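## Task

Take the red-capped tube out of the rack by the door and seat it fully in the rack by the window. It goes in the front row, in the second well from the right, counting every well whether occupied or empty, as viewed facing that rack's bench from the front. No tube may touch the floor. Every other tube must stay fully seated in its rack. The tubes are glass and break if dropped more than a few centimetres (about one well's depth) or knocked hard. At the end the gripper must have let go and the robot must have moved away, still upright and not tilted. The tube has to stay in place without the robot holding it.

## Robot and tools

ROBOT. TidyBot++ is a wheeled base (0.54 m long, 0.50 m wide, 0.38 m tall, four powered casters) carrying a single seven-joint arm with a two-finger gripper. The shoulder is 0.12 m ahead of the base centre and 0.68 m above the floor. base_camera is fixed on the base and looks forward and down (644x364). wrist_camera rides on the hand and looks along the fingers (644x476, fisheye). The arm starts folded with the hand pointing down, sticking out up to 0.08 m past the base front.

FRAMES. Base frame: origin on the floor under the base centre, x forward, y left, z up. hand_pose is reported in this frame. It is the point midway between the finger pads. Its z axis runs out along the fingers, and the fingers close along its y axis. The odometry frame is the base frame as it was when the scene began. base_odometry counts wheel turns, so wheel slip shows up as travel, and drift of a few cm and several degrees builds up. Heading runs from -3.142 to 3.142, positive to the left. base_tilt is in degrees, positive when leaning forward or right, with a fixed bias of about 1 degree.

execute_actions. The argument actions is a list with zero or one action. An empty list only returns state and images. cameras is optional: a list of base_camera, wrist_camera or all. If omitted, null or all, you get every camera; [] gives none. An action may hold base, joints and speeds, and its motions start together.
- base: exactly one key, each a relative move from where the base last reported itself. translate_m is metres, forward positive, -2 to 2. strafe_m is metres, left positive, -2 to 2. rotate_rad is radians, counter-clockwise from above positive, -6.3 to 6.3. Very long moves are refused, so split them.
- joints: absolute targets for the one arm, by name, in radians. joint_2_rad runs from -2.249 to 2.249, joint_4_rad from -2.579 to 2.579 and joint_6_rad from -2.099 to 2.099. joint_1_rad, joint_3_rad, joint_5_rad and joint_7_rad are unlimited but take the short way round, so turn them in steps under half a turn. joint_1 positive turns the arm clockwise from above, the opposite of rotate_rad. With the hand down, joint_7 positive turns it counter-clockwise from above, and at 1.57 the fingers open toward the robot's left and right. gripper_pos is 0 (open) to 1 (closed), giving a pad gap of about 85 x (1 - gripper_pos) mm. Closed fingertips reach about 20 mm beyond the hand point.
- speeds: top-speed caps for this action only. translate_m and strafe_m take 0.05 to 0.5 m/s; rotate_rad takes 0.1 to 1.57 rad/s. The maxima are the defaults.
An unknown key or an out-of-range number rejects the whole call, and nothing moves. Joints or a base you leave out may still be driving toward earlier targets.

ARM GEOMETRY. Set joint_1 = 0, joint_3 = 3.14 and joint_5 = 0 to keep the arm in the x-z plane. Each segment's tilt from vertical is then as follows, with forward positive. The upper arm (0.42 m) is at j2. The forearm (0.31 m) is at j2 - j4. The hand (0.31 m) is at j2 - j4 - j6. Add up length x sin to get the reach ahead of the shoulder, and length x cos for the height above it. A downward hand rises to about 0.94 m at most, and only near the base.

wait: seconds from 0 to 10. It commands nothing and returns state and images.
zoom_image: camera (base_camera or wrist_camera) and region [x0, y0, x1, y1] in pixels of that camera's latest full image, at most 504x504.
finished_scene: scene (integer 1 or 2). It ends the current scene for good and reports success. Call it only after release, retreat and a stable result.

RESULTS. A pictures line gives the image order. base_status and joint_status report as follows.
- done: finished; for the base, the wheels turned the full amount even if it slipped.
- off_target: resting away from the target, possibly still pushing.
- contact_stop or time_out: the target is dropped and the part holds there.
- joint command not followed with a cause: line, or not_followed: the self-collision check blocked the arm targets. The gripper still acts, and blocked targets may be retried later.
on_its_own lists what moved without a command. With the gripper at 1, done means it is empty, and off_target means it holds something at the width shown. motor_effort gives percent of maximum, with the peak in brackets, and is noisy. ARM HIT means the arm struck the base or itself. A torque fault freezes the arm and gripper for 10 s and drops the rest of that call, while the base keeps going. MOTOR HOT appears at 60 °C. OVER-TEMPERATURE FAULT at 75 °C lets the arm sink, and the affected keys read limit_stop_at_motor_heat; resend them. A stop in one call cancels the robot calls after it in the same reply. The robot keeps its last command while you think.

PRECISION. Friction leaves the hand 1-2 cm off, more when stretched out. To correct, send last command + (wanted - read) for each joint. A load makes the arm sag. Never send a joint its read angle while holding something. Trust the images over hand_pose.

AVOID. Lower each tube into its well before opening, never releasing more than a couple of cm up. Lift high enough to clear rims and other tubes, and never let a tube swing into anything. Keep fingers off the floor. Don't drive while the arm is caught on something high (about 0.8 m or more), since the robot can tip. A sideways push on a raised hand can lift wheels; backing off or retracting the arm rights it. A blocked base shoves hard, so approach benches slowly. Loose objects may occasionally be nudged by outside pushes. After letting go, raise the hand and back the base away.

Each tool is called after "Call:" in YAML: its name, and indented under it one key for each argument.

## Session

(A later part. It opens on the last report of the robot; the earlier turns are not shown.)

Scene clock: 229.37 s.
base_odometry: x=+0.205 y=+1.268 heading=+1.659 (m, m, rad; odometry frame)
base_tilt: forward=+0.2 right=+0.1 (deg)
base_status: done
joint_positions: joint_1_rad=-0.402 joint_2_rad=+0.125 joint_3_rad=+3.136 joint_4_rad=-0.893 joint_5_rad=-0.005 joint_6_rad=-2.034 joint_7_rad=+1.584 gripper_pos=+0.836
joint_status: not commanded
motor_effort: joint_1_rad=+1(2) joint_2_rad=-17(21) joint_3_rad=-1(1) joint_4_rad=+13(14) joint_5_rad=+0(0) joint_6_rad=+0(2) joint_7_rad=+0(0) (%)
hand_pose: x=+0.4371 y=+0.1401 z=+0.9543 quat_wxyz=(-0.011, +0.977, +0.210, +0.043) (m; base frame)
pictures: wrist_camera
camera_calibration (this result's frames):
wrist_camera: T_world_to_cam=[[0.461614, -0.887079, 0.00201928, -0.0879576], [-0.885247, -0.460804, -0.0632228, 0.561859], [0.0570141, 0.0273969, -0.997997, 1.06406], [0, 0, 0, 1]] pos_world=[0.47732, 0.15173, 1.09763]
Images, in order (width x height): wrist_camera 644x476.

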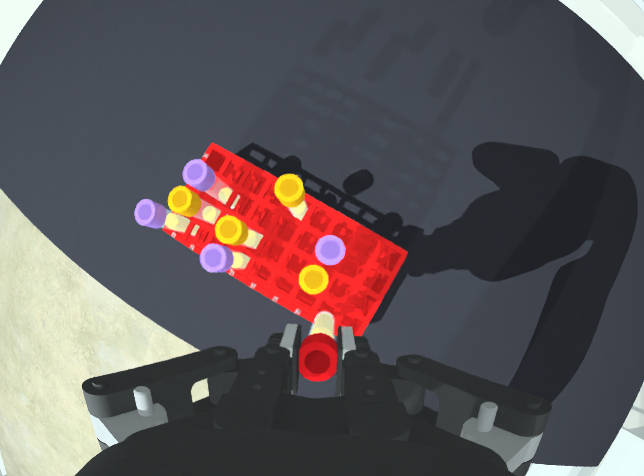

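Call:
execute_actions:
  actions:
    - {"joints":{"joint_2_rad":0.081,"joint_4_rad":-0.992,"joint_6_rad":-1.935}}
  cameras: ["wrist_camera"]

Call:
zoom_image:
  camera: "wrist_camera"
  region: [250, 230, 410, 380]

Scene clock: 237.83 s.
base_odometry: x=+0.205 y=+1.268 heading=+1.659 (m, m, rad; odometry frame)
base_tilt: forward=+0.3 right=+0.2 (deg)
base_status: not commanded
joint_positions: joint_1_rad=-0.402 joint_2_rad=+0.105 joint_3_rad=+3.136 joint_4_rad=-0.974 joint_5_rad=-0.005 joint_6_rad=-1.983 joint_7_rad=+1.584 gripper_pos=+0.836
joint_status: all done
motor_effort: joint_1_rad=+1(1) joint_2_rad=-17(19) joint_3_rad=-1(1) joint_4_rad=+13(14) joint_5_rad=+0(0) joint_6_rad=+1(1) joint_7_rad=+0(0) (%)
hand_pose: x=+0.4355 y=+0.1395 z=+0.9384 quat_wxyz=(-0.010, +0.977, +0.210, +0.039) (m; base frame)
pictures: wrist_camera
camera_calibration (this result's frames):
wrist_camera: T_world_to_cam=[[0.461446, -0.887167, 0.00128667, -0.0869559], [-0.885867, -0.460847, -0.053479, 0.550291], [0.0480378, 0.0235379, -0.998568, 1.05319], [0, 0, 0, 1]] pos_world=[0.477017, 0.151666, 1.08122]
Images, in order (width x height): wrist_camera 644x476.

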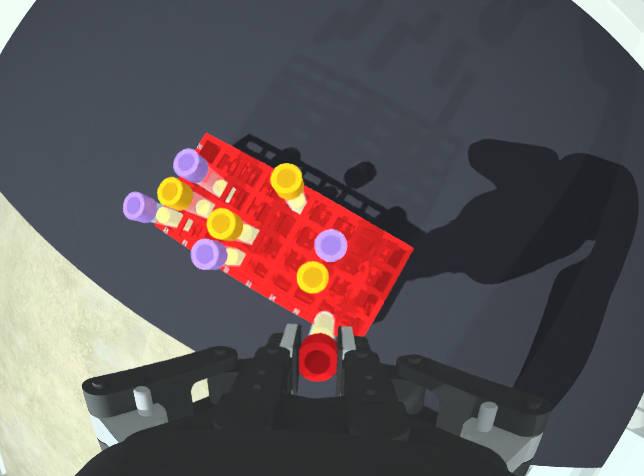

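Region (250, 230, 410, 380) of wrist_camera's 644x476 image, scaled by 3.150; it fills the top 472 rows of this view, and the rest is white.

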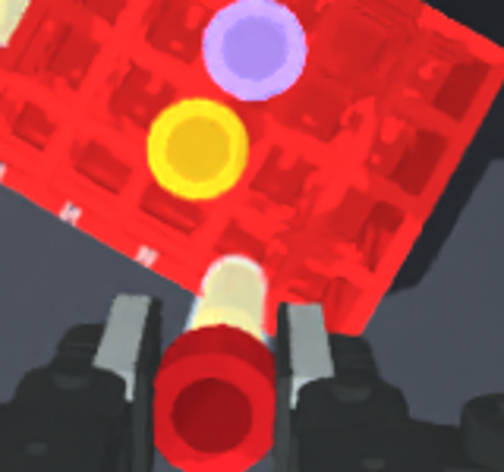

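Call:
execute_actions:
  actions:
    - {"base":{"translate_m":0.004}}
  cameras: ["wrist_camera"]

Call:
zoom_image:
  camera: "wrist_camera"
  region: [250, 230, 410, 380]

Scene clock: 244.87 s.
base_odometry: x=+0.204 y=+1.272 heading=+1.660 (m, m, rad; odometry frame)
base_tilt: forward=+0.2 right=+0.1 (deg)
base_status: done
joint_positions: joint_1_rad=-0.403 joint_2_rad=+0.101 joint_3_rad=+3.136 joint_4_rad=-0.974 joint_5_rad=-0.005 joint_6_rad=-1.981 joint_7_rad=+1.584 gripper_pos=+0.836
joint_status: not commanded
motor_effort: joint_1_rad=+2(2) joint_2_rad=-18(21) joint_3_rad=-1(2) joint_4_rad=+13(14) joint_5_rad=+0(1) joint_6_rad=+0(1) joint_7_rad=+0(0) (%)
hand_pose: x=+0.4350 y=+0.1393 z=+0.9398 quat_wxyz=(-0.011, +0.977, +0.210, +0.041) (m; base frame)
pictures: wrist_camera
camera_calibration (this result's frames):
wrist_camera: T_world_to_cam=[[0.461457, -0.887161, 0.00170109, -0.0872945], [-0.885566, -0.460741, -0.0590797, 0.554916], [0.0531969, 0.0257563, -0.998252, 1.05182], [0, 0, 0, 1]] pos_world=[0.475744, 0.151137, 1.08291]
Images, in order (width x height): wrist_camera 644x476.

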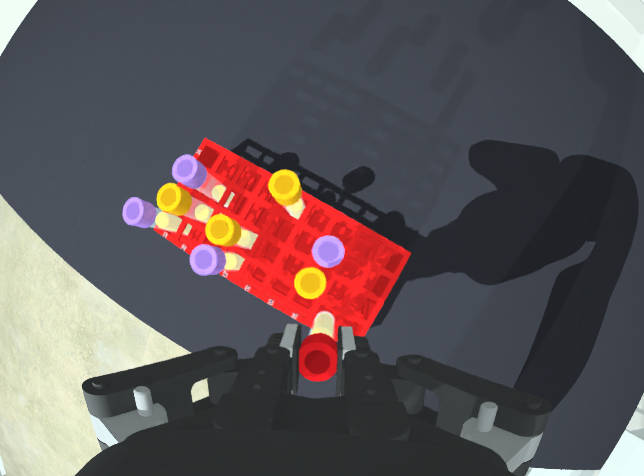

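Region (250, 230, 410, 380) of wrist_camera's 644x476 image, scaled by 3.150; it fills the top 472 rows of this view, and the rest is white.

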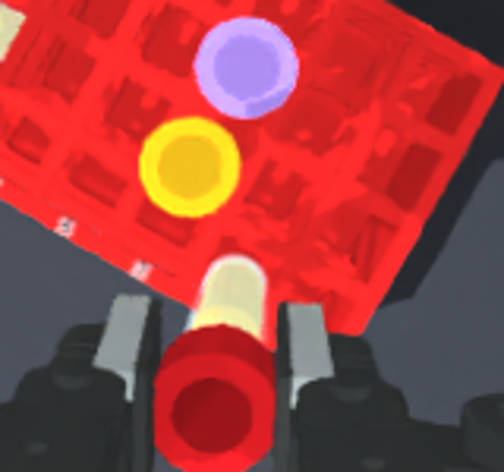

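Call:
execute_actions:
  actions:
    - {"joints":{"joint_2_rad":0.061,"joint_4_rad":-1.064,"joint_6_rad":-1.877}}
  cameras: ["wrist_camera"]

Call:
zoom_image:
  camera: "wrist_camera"
  region: [250, 230, 410, 380]

Scene clock: 250.67 s.
base_odometry: x=+0.204 y=+1.272 heading=+1.660 (m, m, rad; odometry frame)
base_tilt: forward=+0.2 right=+0.1 (deg)
base_status: not commanded
joint_positions: joint_1_rad=-0.403 joint_2_rad=+0.084 joint_3_rad=+3.136 joint_4_rad=-1.046 joint_5_rad=-0.005 joint_6_rad=-1.925 joint_7_rad=+1.584 gripper_pos=+0.836
joint_status: all done
motor_effort: joint_1_rad=+1(1) joint_2_rad=-17(18) joint_3_rad=-2(1) joint_4_rad=+14(15) joint_5_rad=-1(1) joint_6_rad=+1(1) joint_7_rad=+0(0) (%)
hand_pose: x=+0.4361 y=+0.1399 z=+0.9250 quat_wxyz=(-0.011, +0.977, +0.210, +0.042) (m; base frame)
pictures: wrist_camera
camera_calibration (this result's frames):
wrist_camera: T_world_to_cam=[[0.46124, -0.887274, 0.00172606, -0.0872077], [-0.885628, -0.460501, -0.0600201, 0.556139], [0.0540491, 0.026155, -0.998196, 1.03648], [0, 0, 0, 1]] pos_world=[0.476735, 0.151617, 1.06814]
Images, in order (width x height): wrist_camera 644x476.

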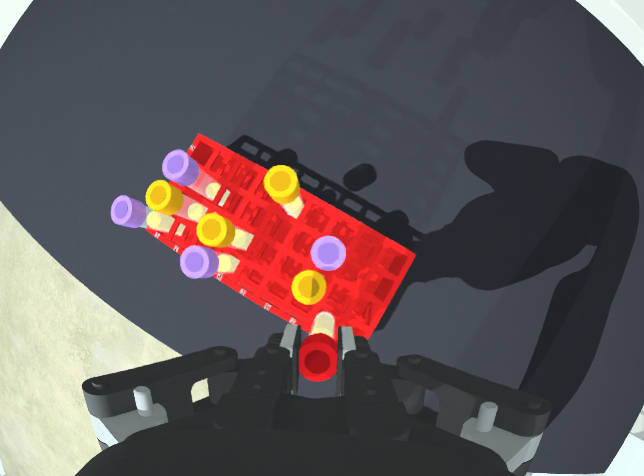

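Region (250, 230, 410, 380) of wrist_camera's 644x476 image, scaled by 3.150; it fills the top 472 rows of this view, and the rest is white.

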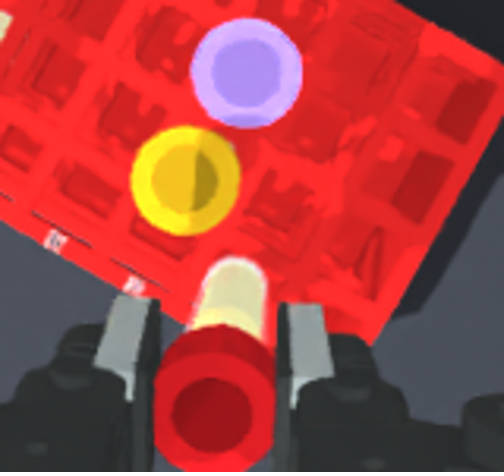

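Call:
execute_actions:
  actions:
    - {"joints":{"joint_2_rad":0.042,"joint_4_rad":-1.148,"joint_6_rad":-1.812}}
  cameras: ["wrist_camera"]

Call:
zoom_image:
  camera: "wrist_camera"
  region: [250, 230, 410, 380]

Scene clock: 255.70 s.
base_odometry: x=+0.204 y=+1.272 heading=+1.660 (m, m, rad; odometry frame)
base_tilt: forward=+0.3 right=+0.2 (deg)
base_status: not commanded
joint_positions: joint_1_rad=-0.403 joint_2_rad=+0.064 joint_3_rad=+3.136 joint_4_rad=-1.129 joint_5_rad=-0.005 joint_6_rad=-1.862 joint_7_rad=+1.584 gripper_pos=+0.836
joint_status: all done
motor_effort: joint_1_rad=+1(0) joint_2_rad=-17(18) joint_3_rad=-2(2) joint_4_rad=+15(15) joint_5_rad=-1(1) joint_6_rad=+1(1) joint_7_rad=+0(0) (%)
hand_pose: x=+0.4355 y=+0.1397 z=+0.9076 quat_wxyz=(-0.011, +0.977, +0.210, +0.042) (m; base frame)
pictures: wrist_camera
camera_calibration (this result's frames):
wrist_camera: T_world_to_cam=[[0.460992, -0.887403, 0.00171617, -0.086938], [-0.885748, -0.460248, -0.060188, 0.554711], [0.0542009, 0.0262261, -0.998186, 1.01904], [0, 0, 0, 1]] pos_world=[0.476179, 0.15143, 1.05073]
Images, in order (width x height): wrist_camera 644x476.

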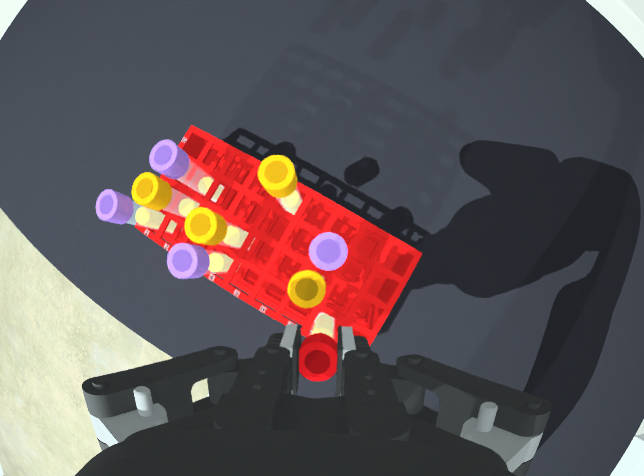

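Region (250, 230, 410, 380) of wrist_camera's 644x476 image, scaled by 3.150; it fills the top 472 rows of this view, and the rest is white.

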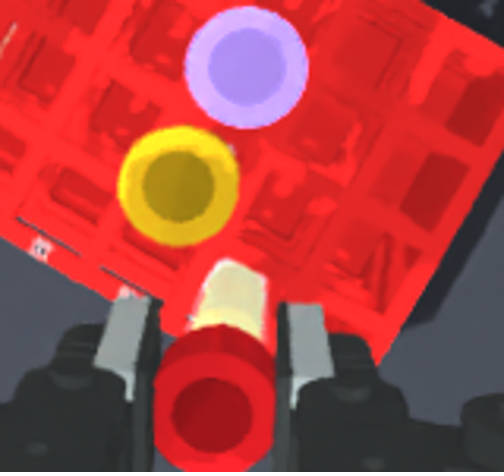

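Call:
execute_actions:
  actions:
    - {"joints":{"joint_2_rad":0.027,"joint_4_rad":-1.226,"joint_6_rad":-1.749}}
  cameras: ["wrist_camera"]

Call:
zoom_image:
  camera: "wrist_camera"
  region: [240, 230, 420, 400]

Scene clock: 260.17 s.
base_odometry: x=+0.204 y=+1.272 heading=+1.660 (m, m, rad; odometry frame)
base_tilt: forward=+0.3 right=+0.1 (deg)
base_status: not commanded
joint_positions: joint_1_rad=-0.403 joint_2_rad=+0.047 joint_3_rad=+3.136 joint_4_rad=-1.207 joint_5_rad=-0.005 joint_6_rad=-1.799 joint_7_rad=+1.584 gripper_pos=+0.836
joint_status: all done
motor_effort: joint_1_rad=+0(1) joint_2_rad=-17(17) joint_3_rad=-1(2) joint_4_rad=+15(15) joint_5_rad=-1(1) joint_6_rad=+2(1) joint_7_rad=+0(0) (%)
hand_pose: x=+0.4354 y=+0.1397 z=+0.8897 quat_wxyz=(-0.011, +0.977, +0.209, +0.042) (m; base frame)
pictures: wrist_camera
camera_calibration (this result's frames):
wrist_camera: T_world_to_cam=[[0.460732, -0.887538, 0.00176421, -0.0867618], [-0.885828, -0.459965, -0.0611638, 0.554422], [0.0550967, 0.0266173, -0.998126, 1.0007], [0, 0, 0, 1]] pos_world=[0.475961, 0.151375, 1.03289]
Images, in order (width x height): wrist_camera 644x476.

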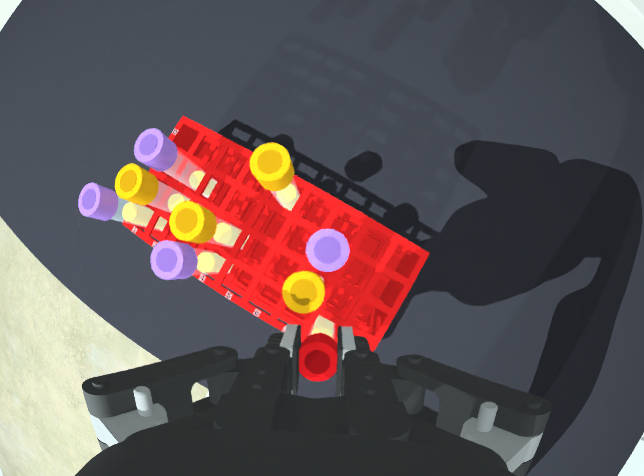

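Region (240, 230, 420, 400) of wrist_camera's 644x476 image, scaled by 2.800.

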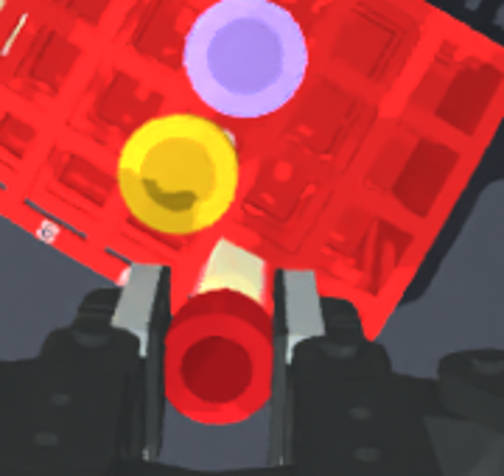

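Call:
execute_actions:
  actions:
    - {"joints":{"joint_4_rad":-1.241,"joint_6_rad":-1.737}}
  cameras: []

Call:
execute_actions:
  actions:
    - {"joints":{"gripper_pos":0.64}}
  cameras: ["wrist_camera"]

Scene clock: 265.37 s.
base_odometry: x=+0.204 y=+1.272 heading=+1.660 (m, m, rad; odometry frame)
base_tilt: forward=+0.3 right=+0.1 (deg)
base_status: not commanded
joint_positions: joint_1_rad=-0.403 joint_2_rad=+0.046 joint_3_rad=+3.136 joint_4_rad=-1.221 joint_5_rad=-0.005 joint_6_rad=-1.788 joint_7_rad=+1.584 gripper_pos=+0.836
joint_status: all done
motor_effort: joint_1_rad=+1(1) joint_2_rad=-15(17) joint_3_rad=-1(2) joint_4_rad=+14(15) joint_5_rad=-1(1) joint_6_rad=+1(2) joint_7_rad=+0(0) (%)
hand_pose: x=+0.4356 y=+0.1398 z=+0.8859 quat_wxyz=(-0.011, +0.977, +0.209, +0.042) (m; base frame)
pictures: none
No camera images: the call's "cameras" was empty. Leave "cameras" out to get every camera's image.

Scene clock: 266.03 s.
base_odometry: x=+0.204 y=+1.272 heading=+1.660 (m, m, rad; odometry frame)
base_tilt: forward=+0.3 right=+0.2 (deg)
base_status: not commanded
joint_positions: joint_1_rad=-0.403 joint_2_rad=+0.046 joint_3_rad=+3.136 joint_4_rad=-1.222 joint_5_rad=-0.005 joint_6_rad=-1.785 joint_7_rad=+1.584 gripper_pos=+0.640
joint_status: all done
motor_effort: joint_1_rad=+2(1) joint_2_rad=-16(17) joint_3_rad=-1(1) joint_4_rad=+14(16) joint_5_rad=+0(1) joint_6_rad=+1(1) joint_7_rad=+0(0) (%)
hand_pose: x=+0.4363 y=+0.1401 z=+0.8859 quat_wxyz=(-0.011, +0.977, +0.209, +0.043) (m; base frame)
pictures: wrist_camera
camera_calibration (this result's frames):
wrist_camera: T_world_to_cam=[[0.460671, -0.887569, 0.00182796, -0.0868396], [-0.885797, -0.45988, -0.0622411, 0.556045], [0.0560839, 0.0270534, -0.998059, 0.996308], [0, 0, 0, 1]] pos_world=[0.476671, 0.151684, 1.02914]
Images, in order (width x height): wrist_camera 644x476.

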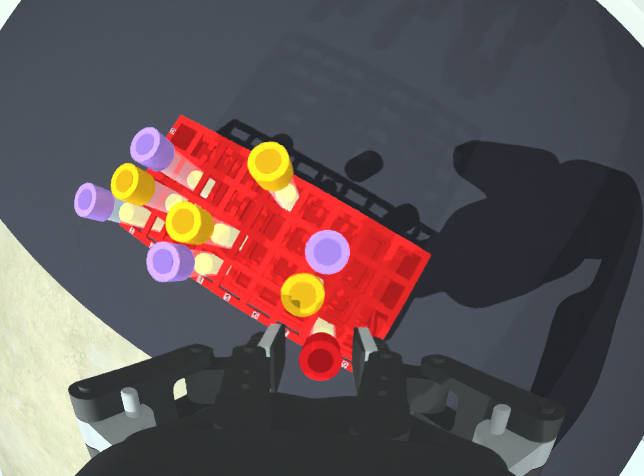

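Retreat by tilting the shoulder back (up and away in the finger plane).

Call:
execute_actions:
  actions:
    - {"joints":{"joint_2_rad":-0.45}}
  cameras: ["wrist_camera"]

Scene clock: 270.00 s.
base_odometry: x=+0.204 y=+1.272 heading=+1.660 (m, m, rad; odometry frame)
base_tilt: forward=+0.3 right=+0.1 (deg)
base_status: not commanded
joint_positions: joint_1_rad=-0.403 joint_2_rad=-0.444 joint_3_rad=+3.136 joint_4_rad=-1.222 joint_5_rad=-0.005 joint_6_rad=-1.783 joint_7_rad=+1.584 gripper_pos=+0.640
joint_status: all done
motor_effort: joint_1_rad=+1(1) joint_2_rad=+1(18) joint_3_rad=-1(1) joint_4_rad=+13(15) joint_5_rad=+0(0) joint_6_rad=+5(6) joint_7_rad=+0(0) (%)
hand_pose: x=+0.3110 y=+0.0868 z=+1.0253 quat_wxyz=(-0.057, +0.937, +0.202, +0.280) (m; base frame)
pictures: wrist_camera
camera_calibration (this result's frames):
wrist_camera: T_world_to_cam=[[0.451569, -0.891446, 0.0375535, -0.110184], [-0.750249, -0.402152, -0.524787, 0.856315], [0.482921, 0.208803, -0.850405, 0.843946], [0, 0, 0, 1]] pos_world=[0.284645, 0.0699271, 1.17122]
Images, in order (width x height): wrist_camera 644x476.

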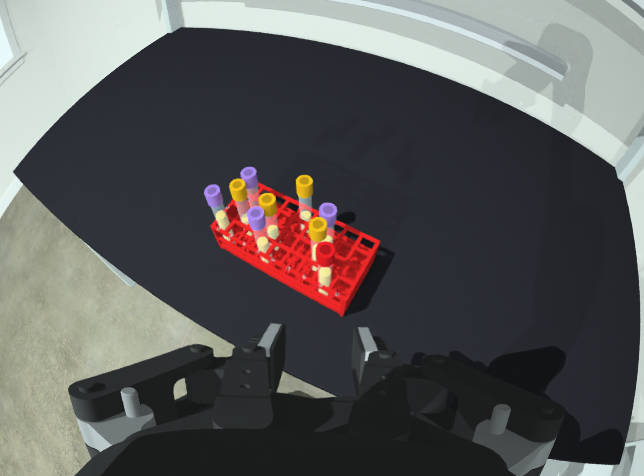

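Call:
execute_actions:
  actions:
    - {"base":{"translate_m":-0.25}}
  cameras: ["wrist_camera"]

Call:
zoom_image:
  camera: "wrist_camera"
  region: [250, 60, 470, 240]

Scene clock: 274.63 s.
base_odometry: x=+0.226 y=+1.022 heading=+1.659 (m, m, rad; odometry frame)
base_tilt: forward=+0.3 right=+0.1 (deg)
base_status: done
joint_positions: joint_1_rad=-0.403 joint_2_rad=-0.454 joint_3_rad=+3.136 joint_4_rad=-1.223 joint_5_rad=-0.005 joint_6_rad=-1.782 joint_7_rad=+1.584 gripper_pos=+0.640
joint_status: not commanded
motor_effort: joint_1_rad=+2(1) joint_2_rad=+2(5) joint_3_rad=-1(1) joint_4_rad=+13(14) joint_5_rad=+0(1) joint_6_rad=+4(5) joint_7_rad=+0(0) (%)
hand_pose: x=+0.3082 y=+0.0857 z=+1.0274 quat_wxyz=(-0.058, +0.935, +0.201, +0.285) (m; base frame)
pictures: wrist_camera
camera_calibration (this result's frames):
wrist_camera: T_world_to_cam=[[0.451555, -0.891434, 0.0379983, -0.110349], [-0.744962, -0.400114, -0.533798, 0.862305], [0.491049, 0.212732, -0.844758, 0.8387], [0, 0, 0, 1]] pos_world=[0.28037, 0.0682332, 1.17299]
Images, in order (width x height): wrist_camera 644x476.

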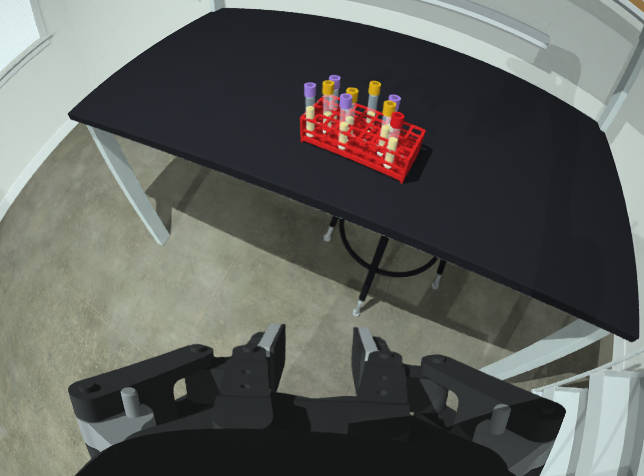

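Region (250, 60, 470, 240) of wrist_camera's 644x476 image, scaled by 2.291; it fills the top 412 rows of this view, and the rest is white.

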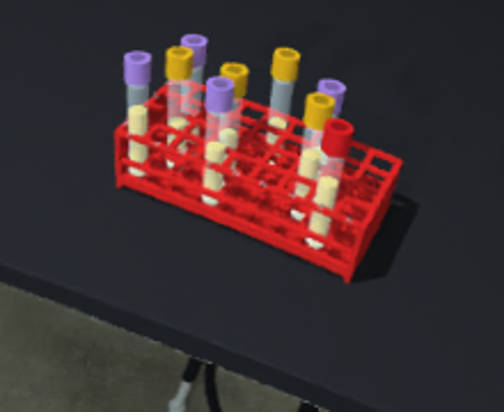

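Call:
finished_scene:
  scene: 1

The scene is finished: the task was done.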